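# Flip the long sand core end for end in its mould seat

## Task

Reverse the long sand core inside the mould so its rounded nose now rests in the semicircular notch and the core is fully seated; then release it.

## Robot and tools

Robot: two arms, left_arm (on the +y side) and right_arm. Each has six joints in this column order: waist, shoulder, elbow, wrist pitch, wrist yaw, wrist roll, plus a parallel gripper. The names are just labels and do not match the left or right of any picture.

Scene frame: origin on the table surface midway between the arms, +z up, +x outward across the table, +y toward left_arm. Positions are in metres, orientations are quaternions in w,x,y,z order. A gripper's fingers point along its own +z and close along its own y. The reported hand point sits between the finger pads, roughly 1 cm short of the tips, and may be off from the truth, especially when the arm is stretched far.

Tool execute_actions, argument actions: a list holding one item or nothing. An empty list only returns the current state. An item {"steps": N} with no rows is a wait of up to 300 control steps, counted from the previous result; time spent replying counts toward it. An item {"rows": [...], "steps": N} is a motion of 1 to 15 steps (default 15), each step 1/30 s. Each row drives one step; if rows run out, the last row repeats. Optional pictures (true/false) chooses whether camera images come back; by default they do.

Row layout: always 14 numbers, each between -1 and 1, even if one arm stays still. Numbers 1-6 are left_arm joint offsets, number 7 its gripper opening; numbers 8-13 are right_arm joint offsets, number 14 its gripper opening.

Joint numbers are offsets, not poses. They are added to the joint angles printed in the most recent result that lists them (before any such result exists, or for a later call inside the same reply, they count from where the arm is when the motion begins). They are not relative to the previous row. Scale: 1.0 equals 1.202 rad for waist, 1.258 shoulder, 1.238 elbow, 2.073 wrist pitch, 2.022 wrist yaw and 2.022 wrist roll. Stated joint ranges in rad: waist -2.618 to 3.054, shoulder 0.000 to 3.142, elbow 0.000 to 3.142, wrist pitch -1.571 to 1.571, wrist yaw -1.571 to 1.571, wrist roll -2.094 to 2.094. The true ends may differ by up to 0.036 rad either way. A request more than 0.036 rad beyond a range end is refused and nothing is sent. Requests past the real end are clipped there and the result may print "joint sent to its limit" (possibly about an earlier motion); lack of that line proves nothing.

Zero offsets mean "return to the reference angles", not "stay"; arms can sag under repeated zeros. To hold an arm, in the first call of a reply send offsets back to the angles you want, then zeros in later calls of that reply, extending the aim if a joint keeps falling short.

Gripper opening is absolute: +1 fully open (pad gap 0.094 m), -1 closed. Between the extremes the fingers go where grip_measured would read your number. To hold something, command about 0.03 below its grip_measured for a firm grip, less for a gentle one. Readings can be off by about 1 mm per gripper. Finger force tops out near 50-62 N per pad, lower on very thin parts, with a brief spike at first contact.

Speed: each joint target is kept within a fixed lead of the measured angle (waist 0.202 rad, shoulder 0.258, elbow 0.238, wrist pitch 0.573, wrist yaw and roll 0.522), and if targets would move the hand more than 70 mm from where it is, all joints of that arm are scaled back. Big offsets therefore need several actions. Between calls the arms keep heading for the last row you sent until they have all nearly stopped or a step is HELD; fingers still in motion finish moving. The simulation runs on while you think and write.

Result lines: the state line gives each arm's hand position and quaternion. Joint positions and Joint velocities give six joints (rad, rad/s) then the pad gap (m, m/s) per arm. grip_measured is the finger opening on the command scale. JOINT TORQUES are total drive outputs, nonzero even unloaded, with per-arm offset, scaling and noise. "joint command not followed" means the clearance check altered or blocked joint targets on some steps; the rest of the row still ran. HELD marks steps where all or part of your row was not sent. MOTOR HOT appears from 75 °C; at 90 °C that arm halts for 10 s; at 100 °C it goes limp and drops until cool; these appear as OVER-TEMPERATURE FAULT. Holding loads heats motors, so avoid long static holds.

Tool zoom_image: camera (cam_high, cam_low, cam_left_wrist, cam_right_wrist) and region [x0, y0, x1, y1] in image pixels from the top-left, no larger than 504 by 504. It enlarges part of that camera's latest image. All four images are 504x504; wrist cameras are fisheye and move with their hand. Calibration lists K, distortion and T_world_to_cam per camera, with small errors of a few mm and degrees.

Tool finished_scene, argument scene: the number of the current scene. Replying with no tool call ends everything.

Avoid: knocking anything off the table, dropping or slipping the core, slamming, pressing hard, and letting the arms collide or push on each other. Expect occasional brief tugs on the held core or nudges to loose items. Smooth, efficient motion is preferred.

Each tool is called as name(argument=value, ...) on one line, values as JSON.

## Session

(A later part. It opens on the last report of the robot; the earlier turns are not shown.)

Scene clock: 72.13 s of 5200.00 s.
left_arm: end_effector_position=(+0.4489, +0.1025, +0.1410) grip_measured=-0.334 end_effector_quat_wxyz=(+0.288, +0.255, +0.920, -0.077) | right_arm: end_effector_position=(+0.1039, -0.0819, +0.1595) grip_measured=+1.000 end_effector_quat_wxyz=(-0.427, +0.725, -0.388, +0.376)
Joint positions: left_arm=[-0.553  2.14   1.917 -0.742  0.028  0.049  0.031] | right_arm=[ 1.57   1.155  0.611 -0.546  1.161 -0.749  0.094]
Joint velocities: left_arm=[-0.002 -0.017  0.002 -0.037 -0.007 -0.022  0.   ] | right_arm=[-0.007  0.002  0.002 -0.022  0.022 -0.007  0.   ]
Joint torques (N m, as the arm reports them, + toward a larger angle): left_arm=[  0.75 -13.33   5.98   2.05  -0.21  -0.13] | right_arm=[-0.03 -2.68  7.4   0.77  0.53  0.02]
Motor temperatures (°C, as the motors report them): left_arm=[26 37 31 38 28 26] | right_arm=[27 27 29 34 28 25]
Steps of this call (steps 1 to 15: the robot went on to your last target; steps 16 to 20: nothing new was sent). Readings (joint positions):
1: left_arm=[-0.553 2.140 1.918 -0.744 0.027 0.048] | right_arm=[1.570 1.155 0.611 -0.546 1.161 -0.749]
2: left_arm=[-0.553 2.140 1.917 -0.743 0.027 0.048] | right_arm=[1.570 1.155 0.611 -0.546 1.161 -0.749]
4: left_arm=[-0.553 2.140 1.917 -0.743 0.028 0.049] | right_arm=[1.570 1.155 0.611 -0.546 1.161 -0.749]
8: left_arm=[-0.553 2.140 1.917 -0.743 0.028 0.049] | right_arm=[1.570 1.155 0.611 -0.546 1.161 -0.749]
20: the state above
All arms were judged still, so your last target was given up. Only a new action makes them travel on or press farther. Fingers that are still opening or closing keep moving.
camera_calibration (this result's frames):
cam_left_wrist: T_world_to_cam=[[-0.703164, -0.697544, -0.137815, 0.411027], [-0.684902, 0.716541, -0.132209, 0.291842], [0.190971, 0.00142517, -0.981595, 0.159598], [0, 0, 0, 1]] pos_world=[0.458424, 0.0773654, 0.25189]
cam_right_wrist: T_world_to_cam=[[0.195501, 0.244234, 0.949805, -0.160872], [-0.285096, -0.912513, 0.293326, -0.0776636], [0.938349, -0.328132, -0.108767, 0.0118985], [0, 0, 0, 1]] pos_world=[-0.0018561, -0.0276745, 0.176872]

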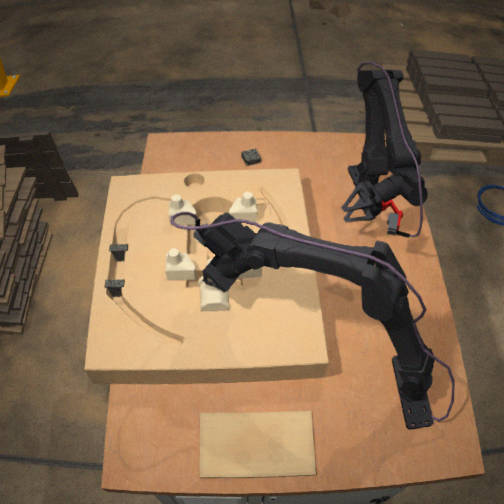

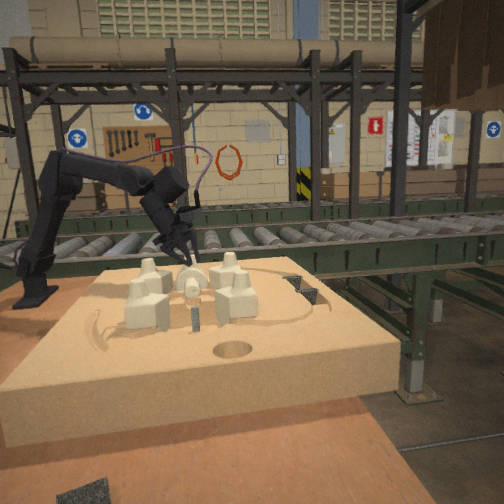

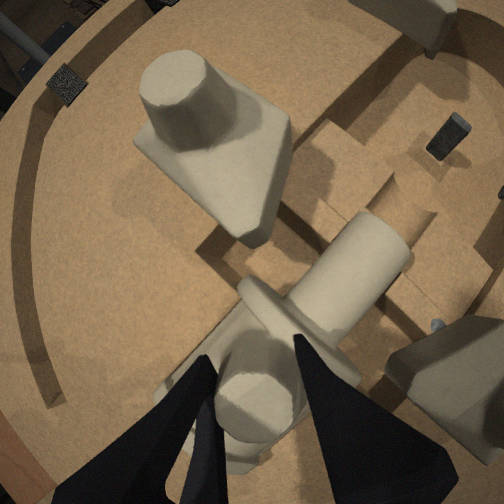

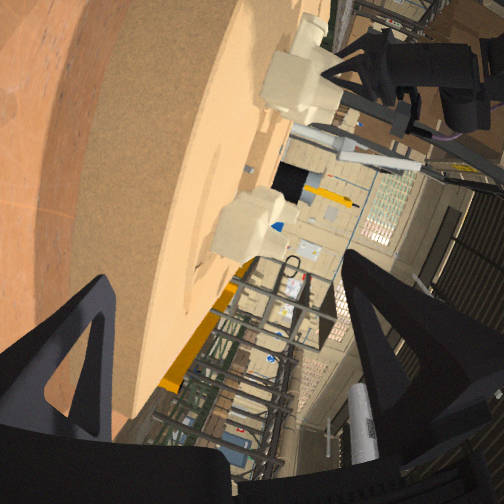

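Probably on the step again; nudge +y while gripped.

execute_actions(actions=[{"rows":[[0.01,-0.03,0,0.04,-0.02,0,-0.42,0,0,0,0,0,0,1],[0.015,-0.03,0,0.035,-0.03,0,-0.42,0,0,0,0,0,0,1],[0.02,-0.03,0,0.03,-0.04,0,-0.42,0,0,0,0,0,0,1],[0.025,-0.03,0,0.025,-0.05,0,-0.42,0,0,0,0,0,0,1],[0.025,-0.03,0,0.025,-0.05,0,-0.42,0,0,0,0,0,0,1],[0.025,-0.03,0,0.025,-0.05,0,-0.42,0,0,0,0,0,0,1],[0.025,-0.02,0,0.02,-0.05,0,-0.42,0,0,0,0,0,0,1],[0.025,-0.01,0,0.02,-0.05,0,-0.42,0,0,0,0,0,0,1],[0.025,0,0,0.02,-0.05,0,-0.42,0,0,0,0,0,0,1]]}], pictures=false)

execute_actions(actions=[{"rows":[[0,-0.01,0,0.01,0,0,-0.3,0,0,0,0,0,0,1],[0,-0.01,0,0.01,0,0,-0.2,0,0,0,0,0,0,1],[0,-0.01,0,0.01,0,0,0,0,0,0,0,0,0,1]]}])

zoom_image(camera="cam_low", region=[150,230,240,320])

Scene clock: 74.47 s of 5200.00 s.
left_arm: end_effector_position=(+0.4492, +0.1037, +0.1414) grip_measured=-0.334 end_effector_quat_wxyz=(+0.289, +0.255, +0.920, -0.075) | right_arm: end_effector_position=(+0.1037, -0.0817, +0.1591) grip_measured=+1.000 end_effector_quat_wxyz=(-0.426, +0.727, -0.387, +0.376)
Joint positions: left_arm=[-0.552  2.139  1.917 -0.743  0.024  0.05   0.031] | right_arm=[ 1.57   1.155  0.611 -0.546  1.159 -0.752  0.094]
Joint velocities: left_arm=[ 0.002  0.007 -0.012 -0.022 -0.037 -0.007 -0.001] | right_arm=[ 0.002 -0.007 -0.017  0.007 -0.022  0.022  0.   ]
Joint torques (N m, as the arm reports them, + toward a larger angle): left_arm=[  2.51 -11.73   6.5    1.61  -1.04  -0.04] | right_arm=[-0.03 -2.69  7.41  0.77  0.52  0.02]
Motor temperatures (°C, as the motors report them): left_arm=[26 37 31 39 28 26] | right_arm=[27 27 29 34 28 25]
Steps of this call (steps 1 to 55: nothing new was sent; steps 56 to 70: all 15 steps of this action). Readings (joint positions):
56: left_arm=[-0.552 2.139 1.917 -0.742 0.028 0.050] | right_arm=[1.570 1.155 0.611 -0.546 1.161 -0.750]
57: left_arm=[-0.552 2.139 1.917 -0.743 0.027 0.050] | right_arm=[1.570 1.155 0.611 -0.546 1.161 -0.750]
59: left_arm=[-0.552 2.139 1.917 -0.743 0.024 0.050] | right_arm=[1.570 1.155 0.611 -0.546 1.160 -0.751]
63: left_arm=[-0.552 2.139 1.917 -0.743 0.024 0.050] | right_arm=[1.570 1.155 0.611 -0.546 1.159 -0.752]
70: the state above

Scene clock: 74.97 s of 5200.00 s.
left_arm: end_effector_position=(+0.4488, +0.1026, +0.1416) grip_measured=-0.002 end_effector_quat_wxyz=(+0.289, +0.256, +0.919, -0.077) | right_arm: end_effector_position=(+0.1034, -0.0815, +0.1587) grip_measured=+1.000 end_effector_quat_wxyz=(-0.425, +0.728, -0.385, +0.375)
Joint positions: left_arm=[-0.553  2.139  1.917 -0.743  0.027  0.051  0.047] | right_arm=[ 1.57   1.155  0.611 -0.546  1.156 -0.756  0.094]
Joint velocities: left_arm=[-0.012  0.017 -0.002 -0.066  0.007  0.081 -0.   ] | right_arm=[-0.012 -0.022  0.017  0.007  0.051  0.022  0.   ]
Joint torques (N m, as the arm reports them, + toward a larger angle): left_arm=[  0.08 -12.69   6.55   1.44  -0.02  -0.04] | right_arm=[-0.03 -2.68  7.42  0.77  0.53  0.03]
Motor temperatures (°C, as the motors report them): left_arm=[26 37 31 38 28 26] | right_arm=[27 27 29 34 28 25]
Steps of this call (steps 1 to 15: all 15 steps of this action). Readings (joint positions):
1: left_arm=[-0.553 2.139 1.917 -0.745 0.027 0.051] | right_arm=[1.570 1.155 0.611 -0.546 1.158 -0.753]
2: left_arm=[-0.553 2.139 1.917 -0.744 0.028 0.051] | right_arm=[1.570 1.155 0.611 -0.546 1.157 -0.753]
4: left_arm=[-0.553 2.139 1.917 -0.743 0.027 0.051] | right_arm=[1.570 1.155 0.611 -0.546 1.157 -0.754]
8: left_arm=[-0.553 2.139 1.917 -0.743 0.027 0.051] | right_arm=[1.570 1.155 0.611 -0.546 1.156 -0.755]
15: the state above
camera_calibration (this result's frames):
cam_left_wrist: T_world_to_cam=[[-0.70404, -0.696188, -0.14018, 0.411654], [-0.683512, 0.717855, -0.132273, 0.291073], [0.192716, 0.00268879, -0.981251, 0.159199], [0, 0, 0, 1]] pos_world=[0.458093, 0.0772128, 0.25242]
cam_right_wrist: T_world_to_cam=[[0.197006, 0.251352, 0.947634, -0.159312], [-0.279724, -0.911989, 0.30005, -0.0788046], [0.939651, -0.324188, -0.109358, 0.012651], [0, 0, 0, 1]] pos_world=[-0.00254574, -0.0277242, 0.175998]

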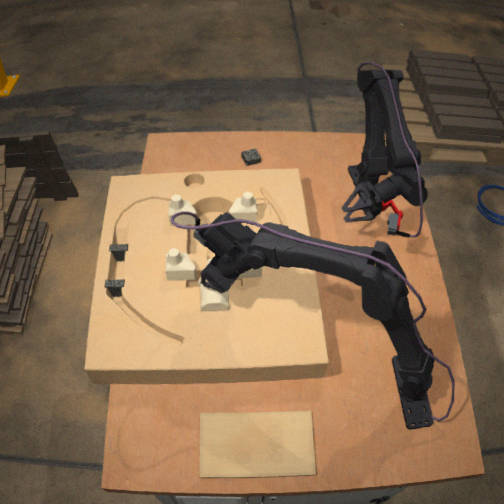

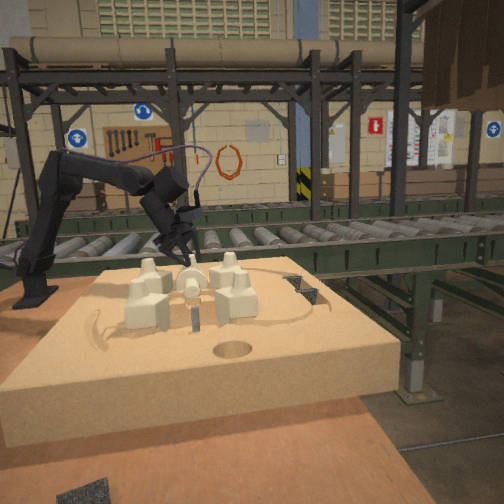

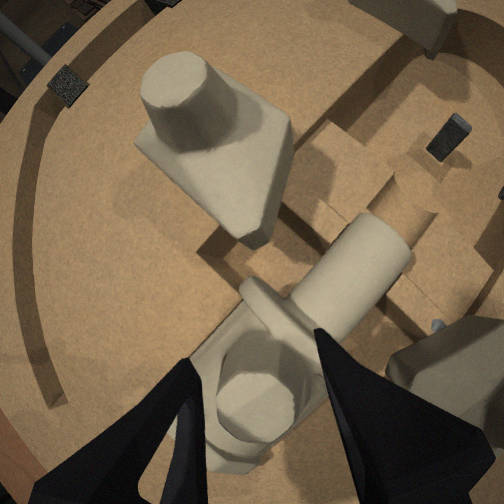

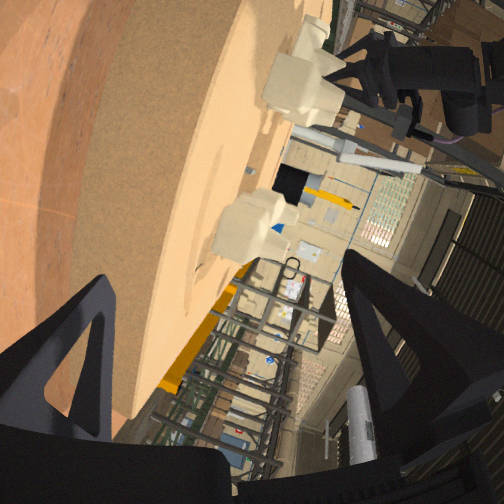

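Region (150, 230, 240, 320) of cam_low's 504x504 image, scaled by 5.600, with more detail than that image has.

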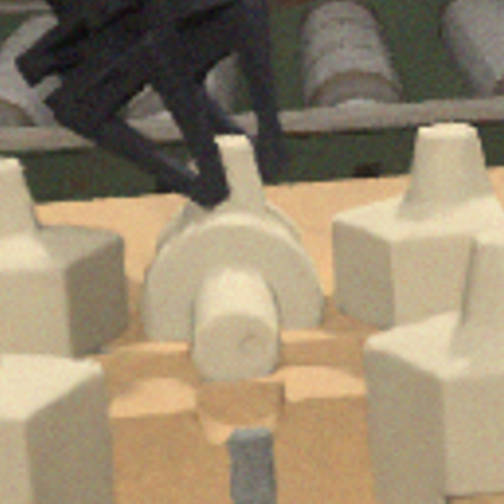

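Still on the step. Use the scene-1 push.

execute_actions(actions=[{"rows":[[0,-0.02,0,0.01,0,0,0.3,0,0,0,0,0,0,1],[0,-0.02,0,0.01,0,-0.06,0.3,0,0,0,0,0,0,1],[0,-0.02,0,0.01,0,-0.12,0.3,0,0,0,0,0,0,1],[0,-0.02,0,0.01,0,-0.2,0.3,0,0,0,0,0,0,1],[0,-0.02,0,0.01,0,-0.2,0.3,0,0,0,0,0,0,1],[0,-0.02,0,0.01,0,-0.2,0.3,0,0,0,0,0,0,1],[0,-0.01,0,0.01,0,-0.2,0.3,0,0,0,0,0,0,1],[0,0,0,0.01,0,-0.2,0.3,0,0,0,0,0,0,1],[0,0.012,0,0.01,0,-0.2,0.3,0,0,0,0,0,0,1]]}])

execute_actions(actions=[{"rows":[[0.007,-0.01,0,0.01,-0.01,0,0.25,0,0,0,0,0,0,1],[0.014,-0.01,0,0.01,-0.02,0,0.2,0,0,0,0,0,0,1],[0.02,-0.01,0,0.01,-0.03,0,0.15,0,0,0,0,0,0,1],[0.028,-0.01,0,0.01,-0.04,0,0.1,0,0,0,0,0,0,1],[0.035,-0.01,0,0.01,-0.05,0,0.05,0,0,0,0,0,0,1],[0.042,-0.01,0,0.01,-0.06,0,0,0,0,0,0,0,0,1],[0.05,-0.01,0,0.01,-0.06,0,0,0,0,0,0,0,0,1]]}])

zoom_image(camera="cam_low", region=[150,230,240,320])

Scene clock: 77.60 s of 5200.00 s.
left_arm: end_effector_position=(+0.4494, +0.1022, +0.1331) grip_measured=+0.298 end_effector_quat_wxyz=(+0.263, +0.081, +0.953, -0.126) | right_arm: end_effector_position=(+0.1032, -0.0814, +0.1583) grip_measured=+1.000 end_effector_quat_wxyz=(-0.424, +0.730, -0.384, +0.375)
Joint positions: left_arm=[-0.553  2.155  1.917 -0.74   0.027 -0.322  0.061] | right_arm=[ 1.57   1.155  0.611 -0.546  1.153 -0.759  0.094]
Joint velocities: left_arm=[ 0.002  0.061  0.002 -0.007 -0.037 -0.227 -0.   ] | right_arm=[ 0.017  0.002  0.002 -0.022 -0.007  0.007  0.   ]
Joint torques (N m, as the arm reports them, + toward a larger angle): left_arm=[ -0.06 -12.28   6.51   1.41   0.02  -0.09] | right_arm=[-0.03 -2.69  7.41  0.77  0.52  0.01]
Motor temperatures (°C, as the motors report them): left_arm=[26 37 31 38 28 26] | right_arm=[27 27 29 34 28 25]
Steps of this call (steps 1 to 15: the robot went on to your last target; steps 16 to 64: nothing new was sent; steps 65 to 79: all 15 steps of this action). Readings (joint positions):
65: left_arm=[-0.553 2.139 1.917 -0.743 0.027 0.051] | right_arm=[1.570 1.155 0.611 -0.546 1.155 -0.756]
66: left_arm=[-0.553 2.139 1.917 -0.743 0.027 0.036] | right_arm=[1.570 1.155 0.611 -0.546 1.155 -0.757]
68: left_arm=[-0.553 2.139 1.917 -0.743 0.027 -0.058] | right_arm=[1.570 1.155 0.611 -0.546 1.154 -0.758]
72: left_arm=[-0.553 2.139 1.917 -0.743 0.027 -0.229] | right_arm=[1.570 1.155 0.611 -0.546 1.153 -0.759]
79: the state above
camera_calibration (this result's frames):
cam_left_wrist: T_world_to_cam=[[-0.46203, -0.884099, 0.0699793, 0.293164], [-0.881924, 0.449706, -0.141332, 0.408468], [0.0934814, -0.127016, -0.987486, 0.209442], [0, 0, 0, 1]] pos_world=[0.47611, 0.102098, 0.244035]
cam_right_wrist: T_world_to_cam=[[0.197522, 0.255034, 0.946543, -0.158526], [-0.277111, -0.911658, 0.303461, -0.0793802], [0.940316, -0.322237, -0.1094, 0.0129688], [0, 0, 0, 1]] pos_world=[-0.00287947, -0.0277592, 0.175559]

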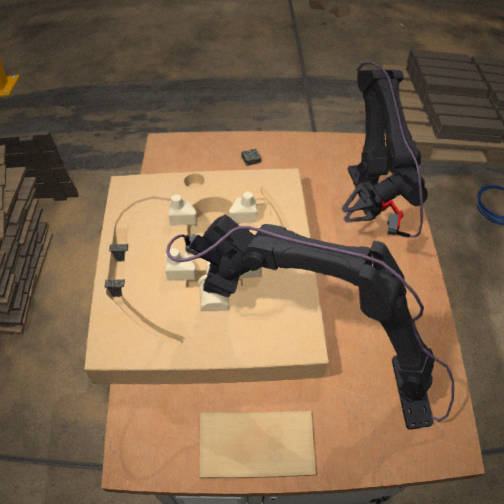

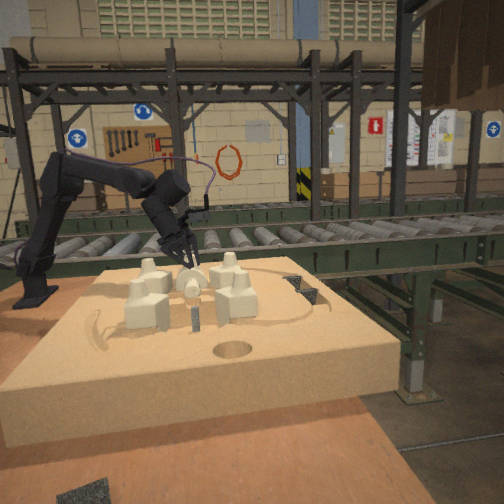

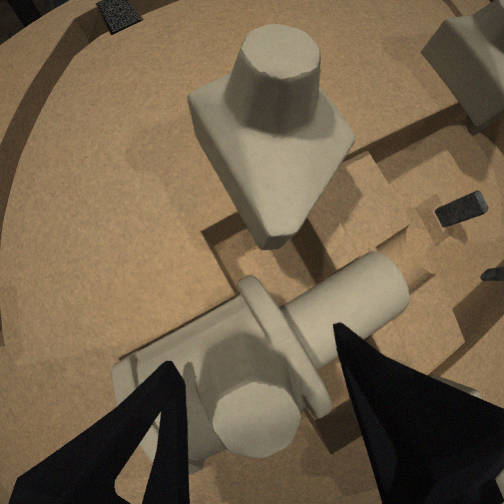

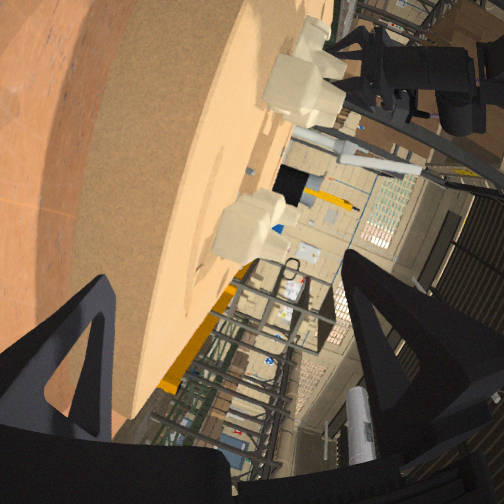

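Scene clock: 78.10 s of 5200.00 s.
left_arm: end_effector_position=(+0.4577, +0.1141, +0.1332) grip_measured=+0.003 end_effector_quat_wxyz=(+0.272, +0.068, +0.953, -0.113) | right_arm: end_effector_position=(+0.1030, -0.0812, +0.1579) grip_measured=+1.000 end_effector_quat_wxyz=(-0.423, +0.731, -0.383, +0.375)
Joint positions: left_arm=[-0.536  2.157  1.917 -0.732 -0.001 -0.325  0.047] | right_arm=[ 1.57   1.155  0.611 -0.546  1.15  -0.762  0.094]
Joint velocities: left_arm=[-0.012 -0.007  0.002 -0.022 -0.051 -0.037 -0.   ] | right_arm=[-0.002 -0.017  0.017  0.037 -0.037  0.066  0.   ]
Joint torques (N m, as the arm reports them, + toward a larger angle): left_arm=[  3.71 -12.98   6.56   1.37  -1.02  -0.01] | right_arm=[-0.03 -2.68  7.42  0.78  0.53  0.03]
Motor temperatures (°C, as the motors report them): left_arm=[26 37 31 38 28 26] | right_arm=[27 27 29 34 28 25]
Steps of this call (steps 1 to 15: all 15 steps of this action). Readings (joint positions):
1: left_arm=[-0.553 2.157 1.917 -0.740 0.026 -0.323] | right_arm=[1.570 1.155 0.611 -0.546 1.153 -0.759]
2: left_arm=[-0.552 2.157 1.917 -0.740 0.021 -0.323] | right_arm=[1.570 1.155 0.611 -0.546 1.152 -0.760]
4: left_arm=[-0.548 2.157 1.917 -0.740 0.005 -0.323] | right_arm=[1.570 1.155 0.611 -0.546 1.151 -0.761]
8: left_arm=[-0.536 2.157 1.917 -0.732 -0.001 -0.325] | right_arm=[1.570 1.155 0.611 -0.546 1.151 -0.762]
15: the state above
camera_calibration (this result's frames):
cam_left_wrist: T_world_to_cam=[[-0.432083, -0.900527, 0.0485354, 0.298474], [-0.89469, 0.421278, -0.148504, 0.420457], [0.113285, -0.10759, -0.98772, 0.199072], [0, 0, 0, 1]] pos_world=[0.482592, 0.113072, 0.24458]
cam_right_wrist: T_world_to_cam=[[0.198024, 0.25871, 0.945439, -0.157739], [-0.274488, -0.911313, 0.306864, -0.0799513], [0.94098, -0.320278, -0.109449, 0.013289], [0, 0, 0, 1]] pos_world=[-0.00321431, -0.0277959, 0.175121]

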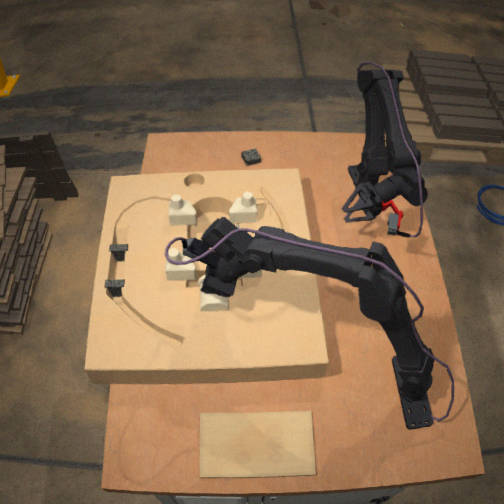

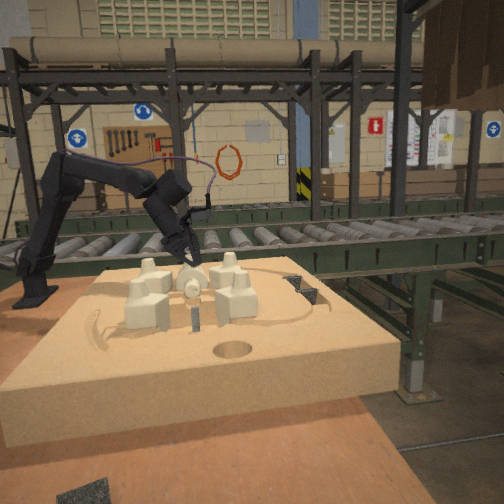

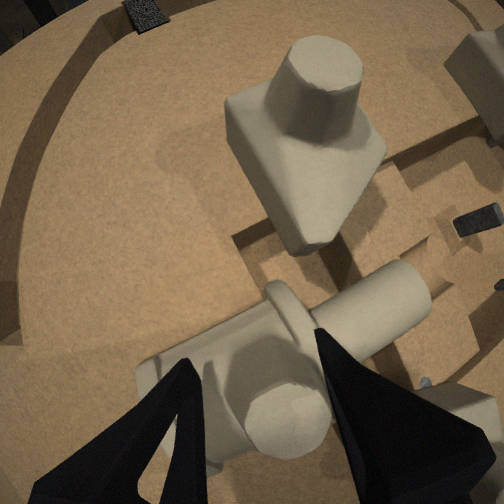

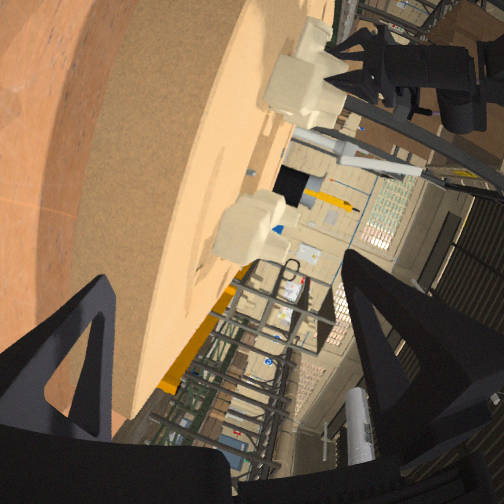

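Region (150, 230, 240, 320) of cam_low's 504x504 image, scaled by 5.600, with more detail than that image has.

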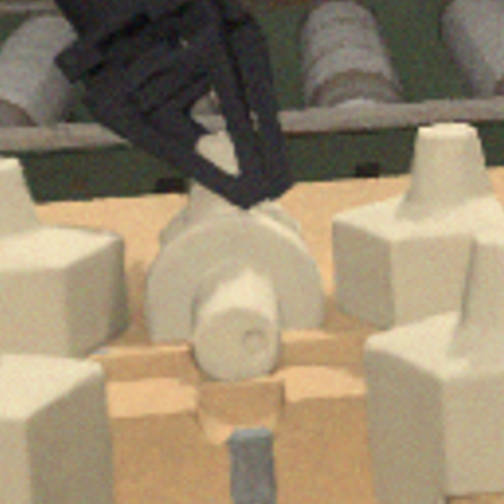

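execute_actions(actions=[{"rows":[[0.04,0,0,0,-0.05,0,0,0,0,0,0,0,0,1],[0.05,0,0,-0.01,-0.07,-0.03,0,0,0,0,0,0,0,1],[0.06,0,0,-0.02,-0.09,-0.06,0,0,0,0,0,0,0,1],[0.07,0,0,-0.03,-0.11,-0.06,0,0,0,0,0,0,0,1],[0.08,0,0,-0.03,-0.12,-0.06,0,0,0,0,0,0,0,1]]}], pictures=false)

execute_actions(actions=[{"rows":[[0,-0.01,0,0.01,0,0,0.1,0,0,0,0,0,0,1],[0,-0.01,0,0.01,0,0,0.3,0,0,0,0,0,0,1]]}])

zoom_image(camera="cam_low", region=[150,230,240,320])

Scene clock: 80.37 s of 5200.00 s.
left_arm: end_effector_position=(+0.4568, +0.1184, +0.1315) grip_measured=+0.003 end_effector_quat_wxyz=(+0.263, +0.011, +0.957, -0.119) | right_arm: end_effector_position=(+0.1027, -0.0810, +0.1575) grip_measured=+1.000 end_effector_quat_wxyz=(-0.422, +0.733, -0.382, +0.374)
Joint positions: left_arm=[-0.535  2.157  1.917 -0.745 -0.016 -0.438  0.047] | right_arm=[ 1.57   1.155  0.611 -0.546  1.147 -0.766  0.094]
Joint velocities: left_arm=[ 0.012 -0.002 -0.012 -0.066 -0.022  0.007 -0.   ] | right_arm=[-0.007 -0.027  0.002  0.007  0.037  0.037  0.   ]
Joint torques (N m, as the arm reports them, + toward a larger angle): left_arm=[  7.98 -11.89   6.54   0.89  -2.49  -0.05] | right_arm=[-0.04 -2.7   7.42  0.77  0.51  0.02]
Motor temperatures (°C, as the motors report them): left_arm=[26 37 31 38 29 26] | right_arm=[27 27 29 34 28 25]
Steps of this call (steps 1 to 15: the robot went on to your last target; steps 16 to 53: nothing new was sent; steps 54 to 68: all 15 steps of this action). Readings (joint positions):
54: left_arm=[-0.536 2.157 1.917 -0.732 -0.001 -0.325] | right_arm=[1.570 1.155 0.611 -0.546 1.150 -0.763]
55: left_arm=[-0.535 2.157 1.917 -0.732 -0.003 -0.332] | right_arm=[1.570 1.155 0.611 -0.546 1.149 -0.764]
57: left_arm=[-0.535 2.157 1.917 -0.738 -0.009 -0.370] | right_arm=[1.570 1.155 0.611 -0.546 1.148 -0.764]
61: left_arm=[-0.535 2.157 1.917 -0.742 -0.016 -0.415] | right_arm=[1.570 1.155 0.611 -0.546 1.148 -0.765]
68: the state above

Scene clock: 80.87 s of 5200.00 s.
left_arm: end_effector_position=(+0.4556, +0.1146, +0.1317) grip_measured=+0.298 end_effector_quat_wxyz=(+0.262, +0.014, +0.957, -0.124) | right_arm: end_effector_position=(+0.1025, -0.0808, +0.1571) grip_measured=+1.000 end_effector_quat_wxyz=(-0.421, +0.734, -0.380, +0.374)
Joint positions: left_arm=[-0.54   2.157  1.917 -0.742 -0.009 -0.438  0.061] | right_arm=[ 1.57   1.155  0.611 -0.546  1.145 -0.769  0.094]
Joint velocities: left_arm=[-0.002 -0.007  0.007 -0.022 -0.007 -0.022 -0.001] | right_arm=[-0.007  0.007 -0.007 -0.007 -0.007  0.022  0.   ]
Joint torques (N m, as the arm reports them, + toward a larger angle): left_arm=[  0.4  -12.82   6.55   1.41  -0.06  -0.03] | right_arm=[-0.03 -2.69  7.41  0.77  0.52  0.02]
Motor temperatures (°C, as the motors report them): left_arm=[26 37 31 37 29 26] | right_arm=[27 27 29 34 28 25]
Steps of this call (steps 1 to 15: all 15 steps of this action). Readings (joint positions):
1: left_arm=[-0.540 2.156 1.917 -0.743 -0.010 -0.438] | right_arm=[1.570 1.155 0.611 -0.546 1.147 -0.766]
2: left_arm=[-0.540 2.156 1.917 -0.743 -0.008 -0.438] | right_arm=[1.570 1.155 0.611 -0.546 1.146 -0.767]
4: left_arm=[-0.540 2.157 1.917 -0.743 -0.008 -0.438] | right_arm=[1.570 1.155 0.611 -0.546 1.146 -0.768]
8: left_arm=[-0.540 2.157 1.917 -0.742 -0.009 -0.438] | right_arm=[1.570 1.155 0.611 -0.546 1.145 -0.769]
15: the state above
camera_calibration (this result's frames):
cam_left_wrist: T_world_to_cam=[[-0.341976, -0.933881, 0.104497, 0.253505], [-0.935266, 0.327447, -0.134375, 0.445572], [0.0912727, -0.143685, -0.985405, 0.211657], [0, 0, 0, 1]] pos_world=[0.484103, 0.121254, 0.241951]
cam_right_wrist: T_world_to_cam=[[0.199405, 0.265792, 0.943182, -0.156171], [-0.269038, -0.910675, 0.313511, -0.0810554], [0.942261, -0.316268, -0.110085, 0.0140599], [0, 0, 0, 1]] pos_world=[-0.00391367, -0.0278593, 0.174258]

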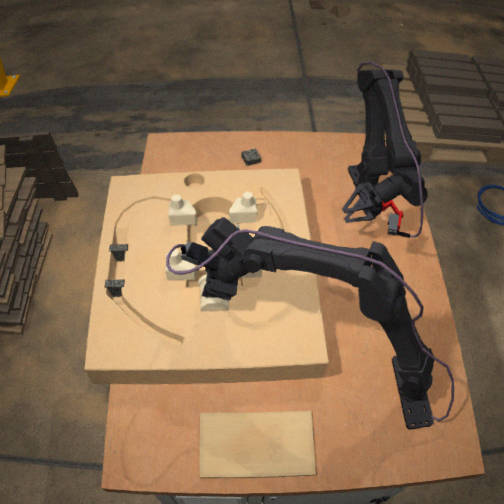

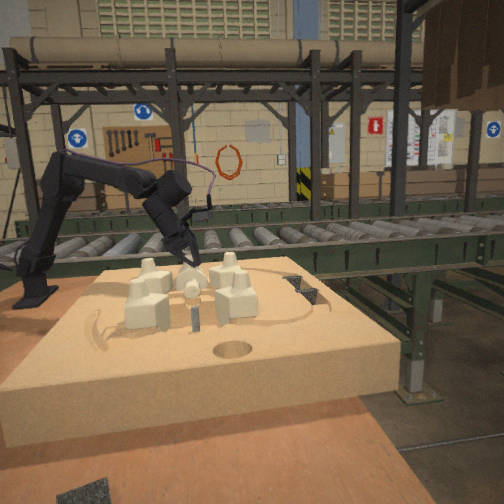

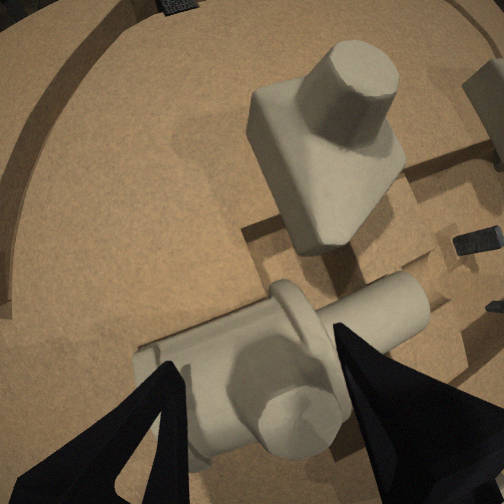

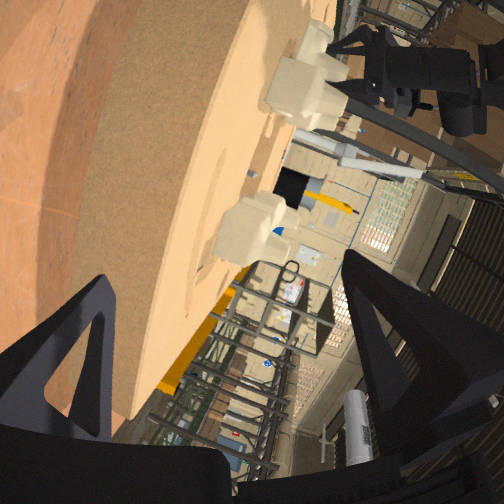

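Region (150, 230, 240, 320) of cam_low's 504x504 image, scaled by 5.600, with more detail than that image has.

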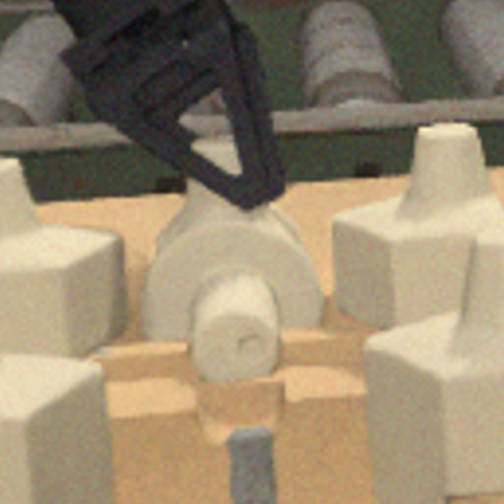

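execute_actions(actions=[{"rows":[[0,-0.04,0,0.01,0,0,0.4,0,0,0,0,0,0,1],[0,-0.07,0,0.01,0,0,0.4,0,0,0,0,0,0,1],[0,-0.1,0,0.01,0,0,0.4,0,0,0,0,0,0,1],[0,-0.13,0,0.01,0,0,0.4,0,0,0,0,0,0,1],[0,-0.17,0,0.01,0,0,0.4,0,0,0,0,0,0,1]]}])

zoom_image(camera="cam_low", region=[160,245,230,315])

Scene clock: 83.17 s of 5200.00 s.
left_arm: end_effector_position=(+0.4430, +0.1210, +0.2510) grip_measured=+0.398 end_effector_quat_wxyz=(+0.363, +0.013, +0.916, -0.173) | right_arm: end_effector_position=(+0.1023, -0.0807, +0.1567) grip_measured=+1.000 end_effector_quat_wxyz=(-0.420, +0.735, -0.379, +0.373)
Joint positions: left_arm=[-0.54   1.93   1.905 -0.719 -0.009 -0.438  0.066] | right_arm=[ 1.57   1.155  0.611 -0.546  1.142 -0.772  0.094]
Joint velocities: left_arm=[ 0.017  0.002 -0.022 -0.022 -0.037 -0.095 -0.   ] | right_arm=[ 0.002  0.012 -0.002 -0.007 -0.007  0.066  0.   ]
Joint torques (N m, as the arm reports them, + toward a larger angle): left_arm=[ 0.02 -9.11  7.71  1.48  0.   -0.01] | right_arm=[-0.03 -2.69  7.42  0.77  0.52  0.02]
Motor temperatures (°C, as the motors report them): left_arm=[26 37 31 37 29 26] | right_arm=[27 27 29 34 28 25]
Steps of this call (steps 1 to 15: the robot went on to your last target; steps 16 to 54: nothing new was sent; steps 55 to 69: all 15 steps of this action). Readings (joint positions):
55: left_arm=[-0.540 2.156 1.917 -0.742 -0.009 -0.438] | right_arm=[1.570 1.155 0.611 -0.546 1.144 -0.770]
56: left_arm=[-0.540 2.152 1.916 -0.742 -0.009 -0.438] | right_arm=[1.570 1.155 0.611 -0.546 1.144 -0.770]
58: left_arm=[-0.540 2.127 1.908 -0.743 -0.009 -0.438] | right_arm=[1.570 1.155 0.611 -0.546 1.143 -0.771]
62: left_arm=[-0.540 2.028 1.905 -0.747 -0.009 -0.438] | right_arm=[1.570 1.155 0.611 -0.546 1.142 -0.772]
69: the state above
camera_calibration (this result's frames):
cam_left_wrist: T_world_to_cam=[[-0.366872, -0.921226, 0.129417, 0.245952], [-0.882456, 0.300603, -0.361815, 0.484631], [0.29441, -0.246944, -0.923223, 0.238258], [0, 0, 0, 1]] pos_world=[0.447752, 0.139732, 0.363482]
cam_right_wrist: T_world_to_cam=[[0.19986, 0.269454, 0.942046, -0.155382], [-0.266388, -0.910286, 0.316885, -0.0816126], [0.942918, -0.314282, -0.110151, 0.0143872], [0, 0, 0, 1]] pos_world=[-0.00425195, -0.0279011, 0.173823]

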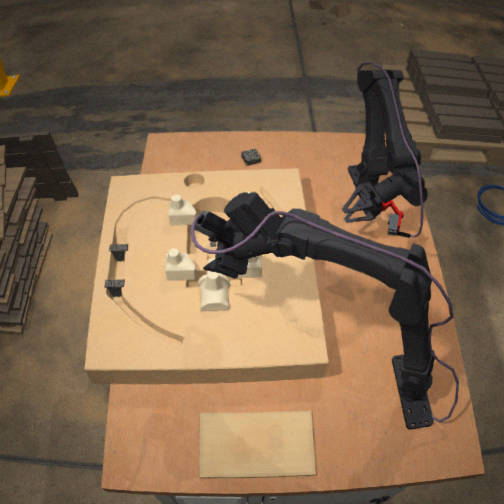

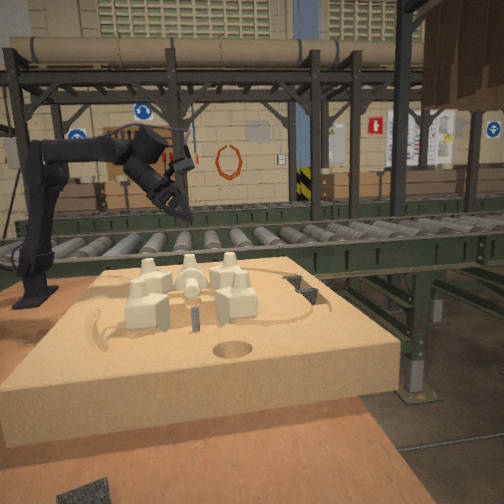

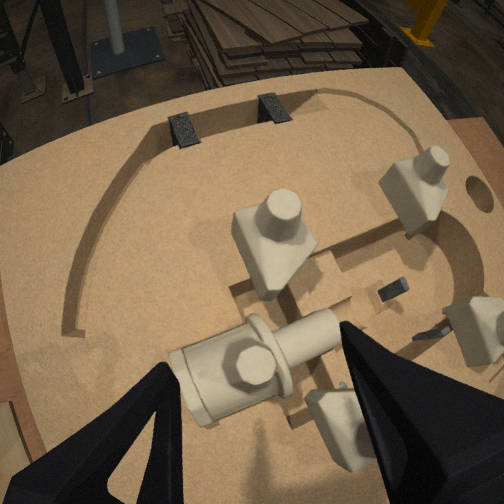

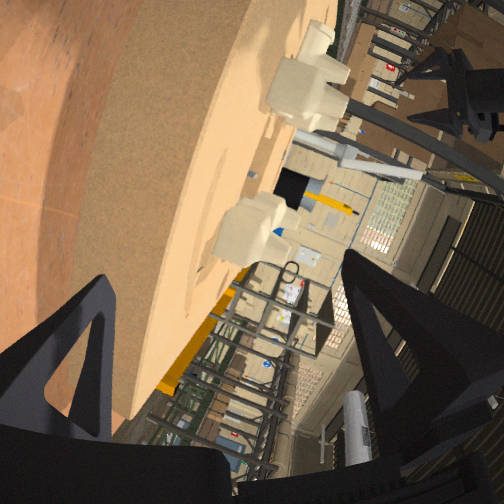

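Region (160, 245, 230, 315) of cam_low's 504x504 image, scaled by 7.200, with more detail than that image has.

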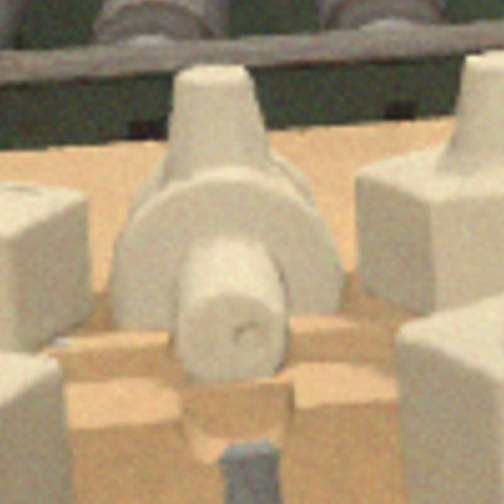

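Nose bottom is cut off behind the step; seated.

finished_scene(scene=2)

The scene is finished: the task was done.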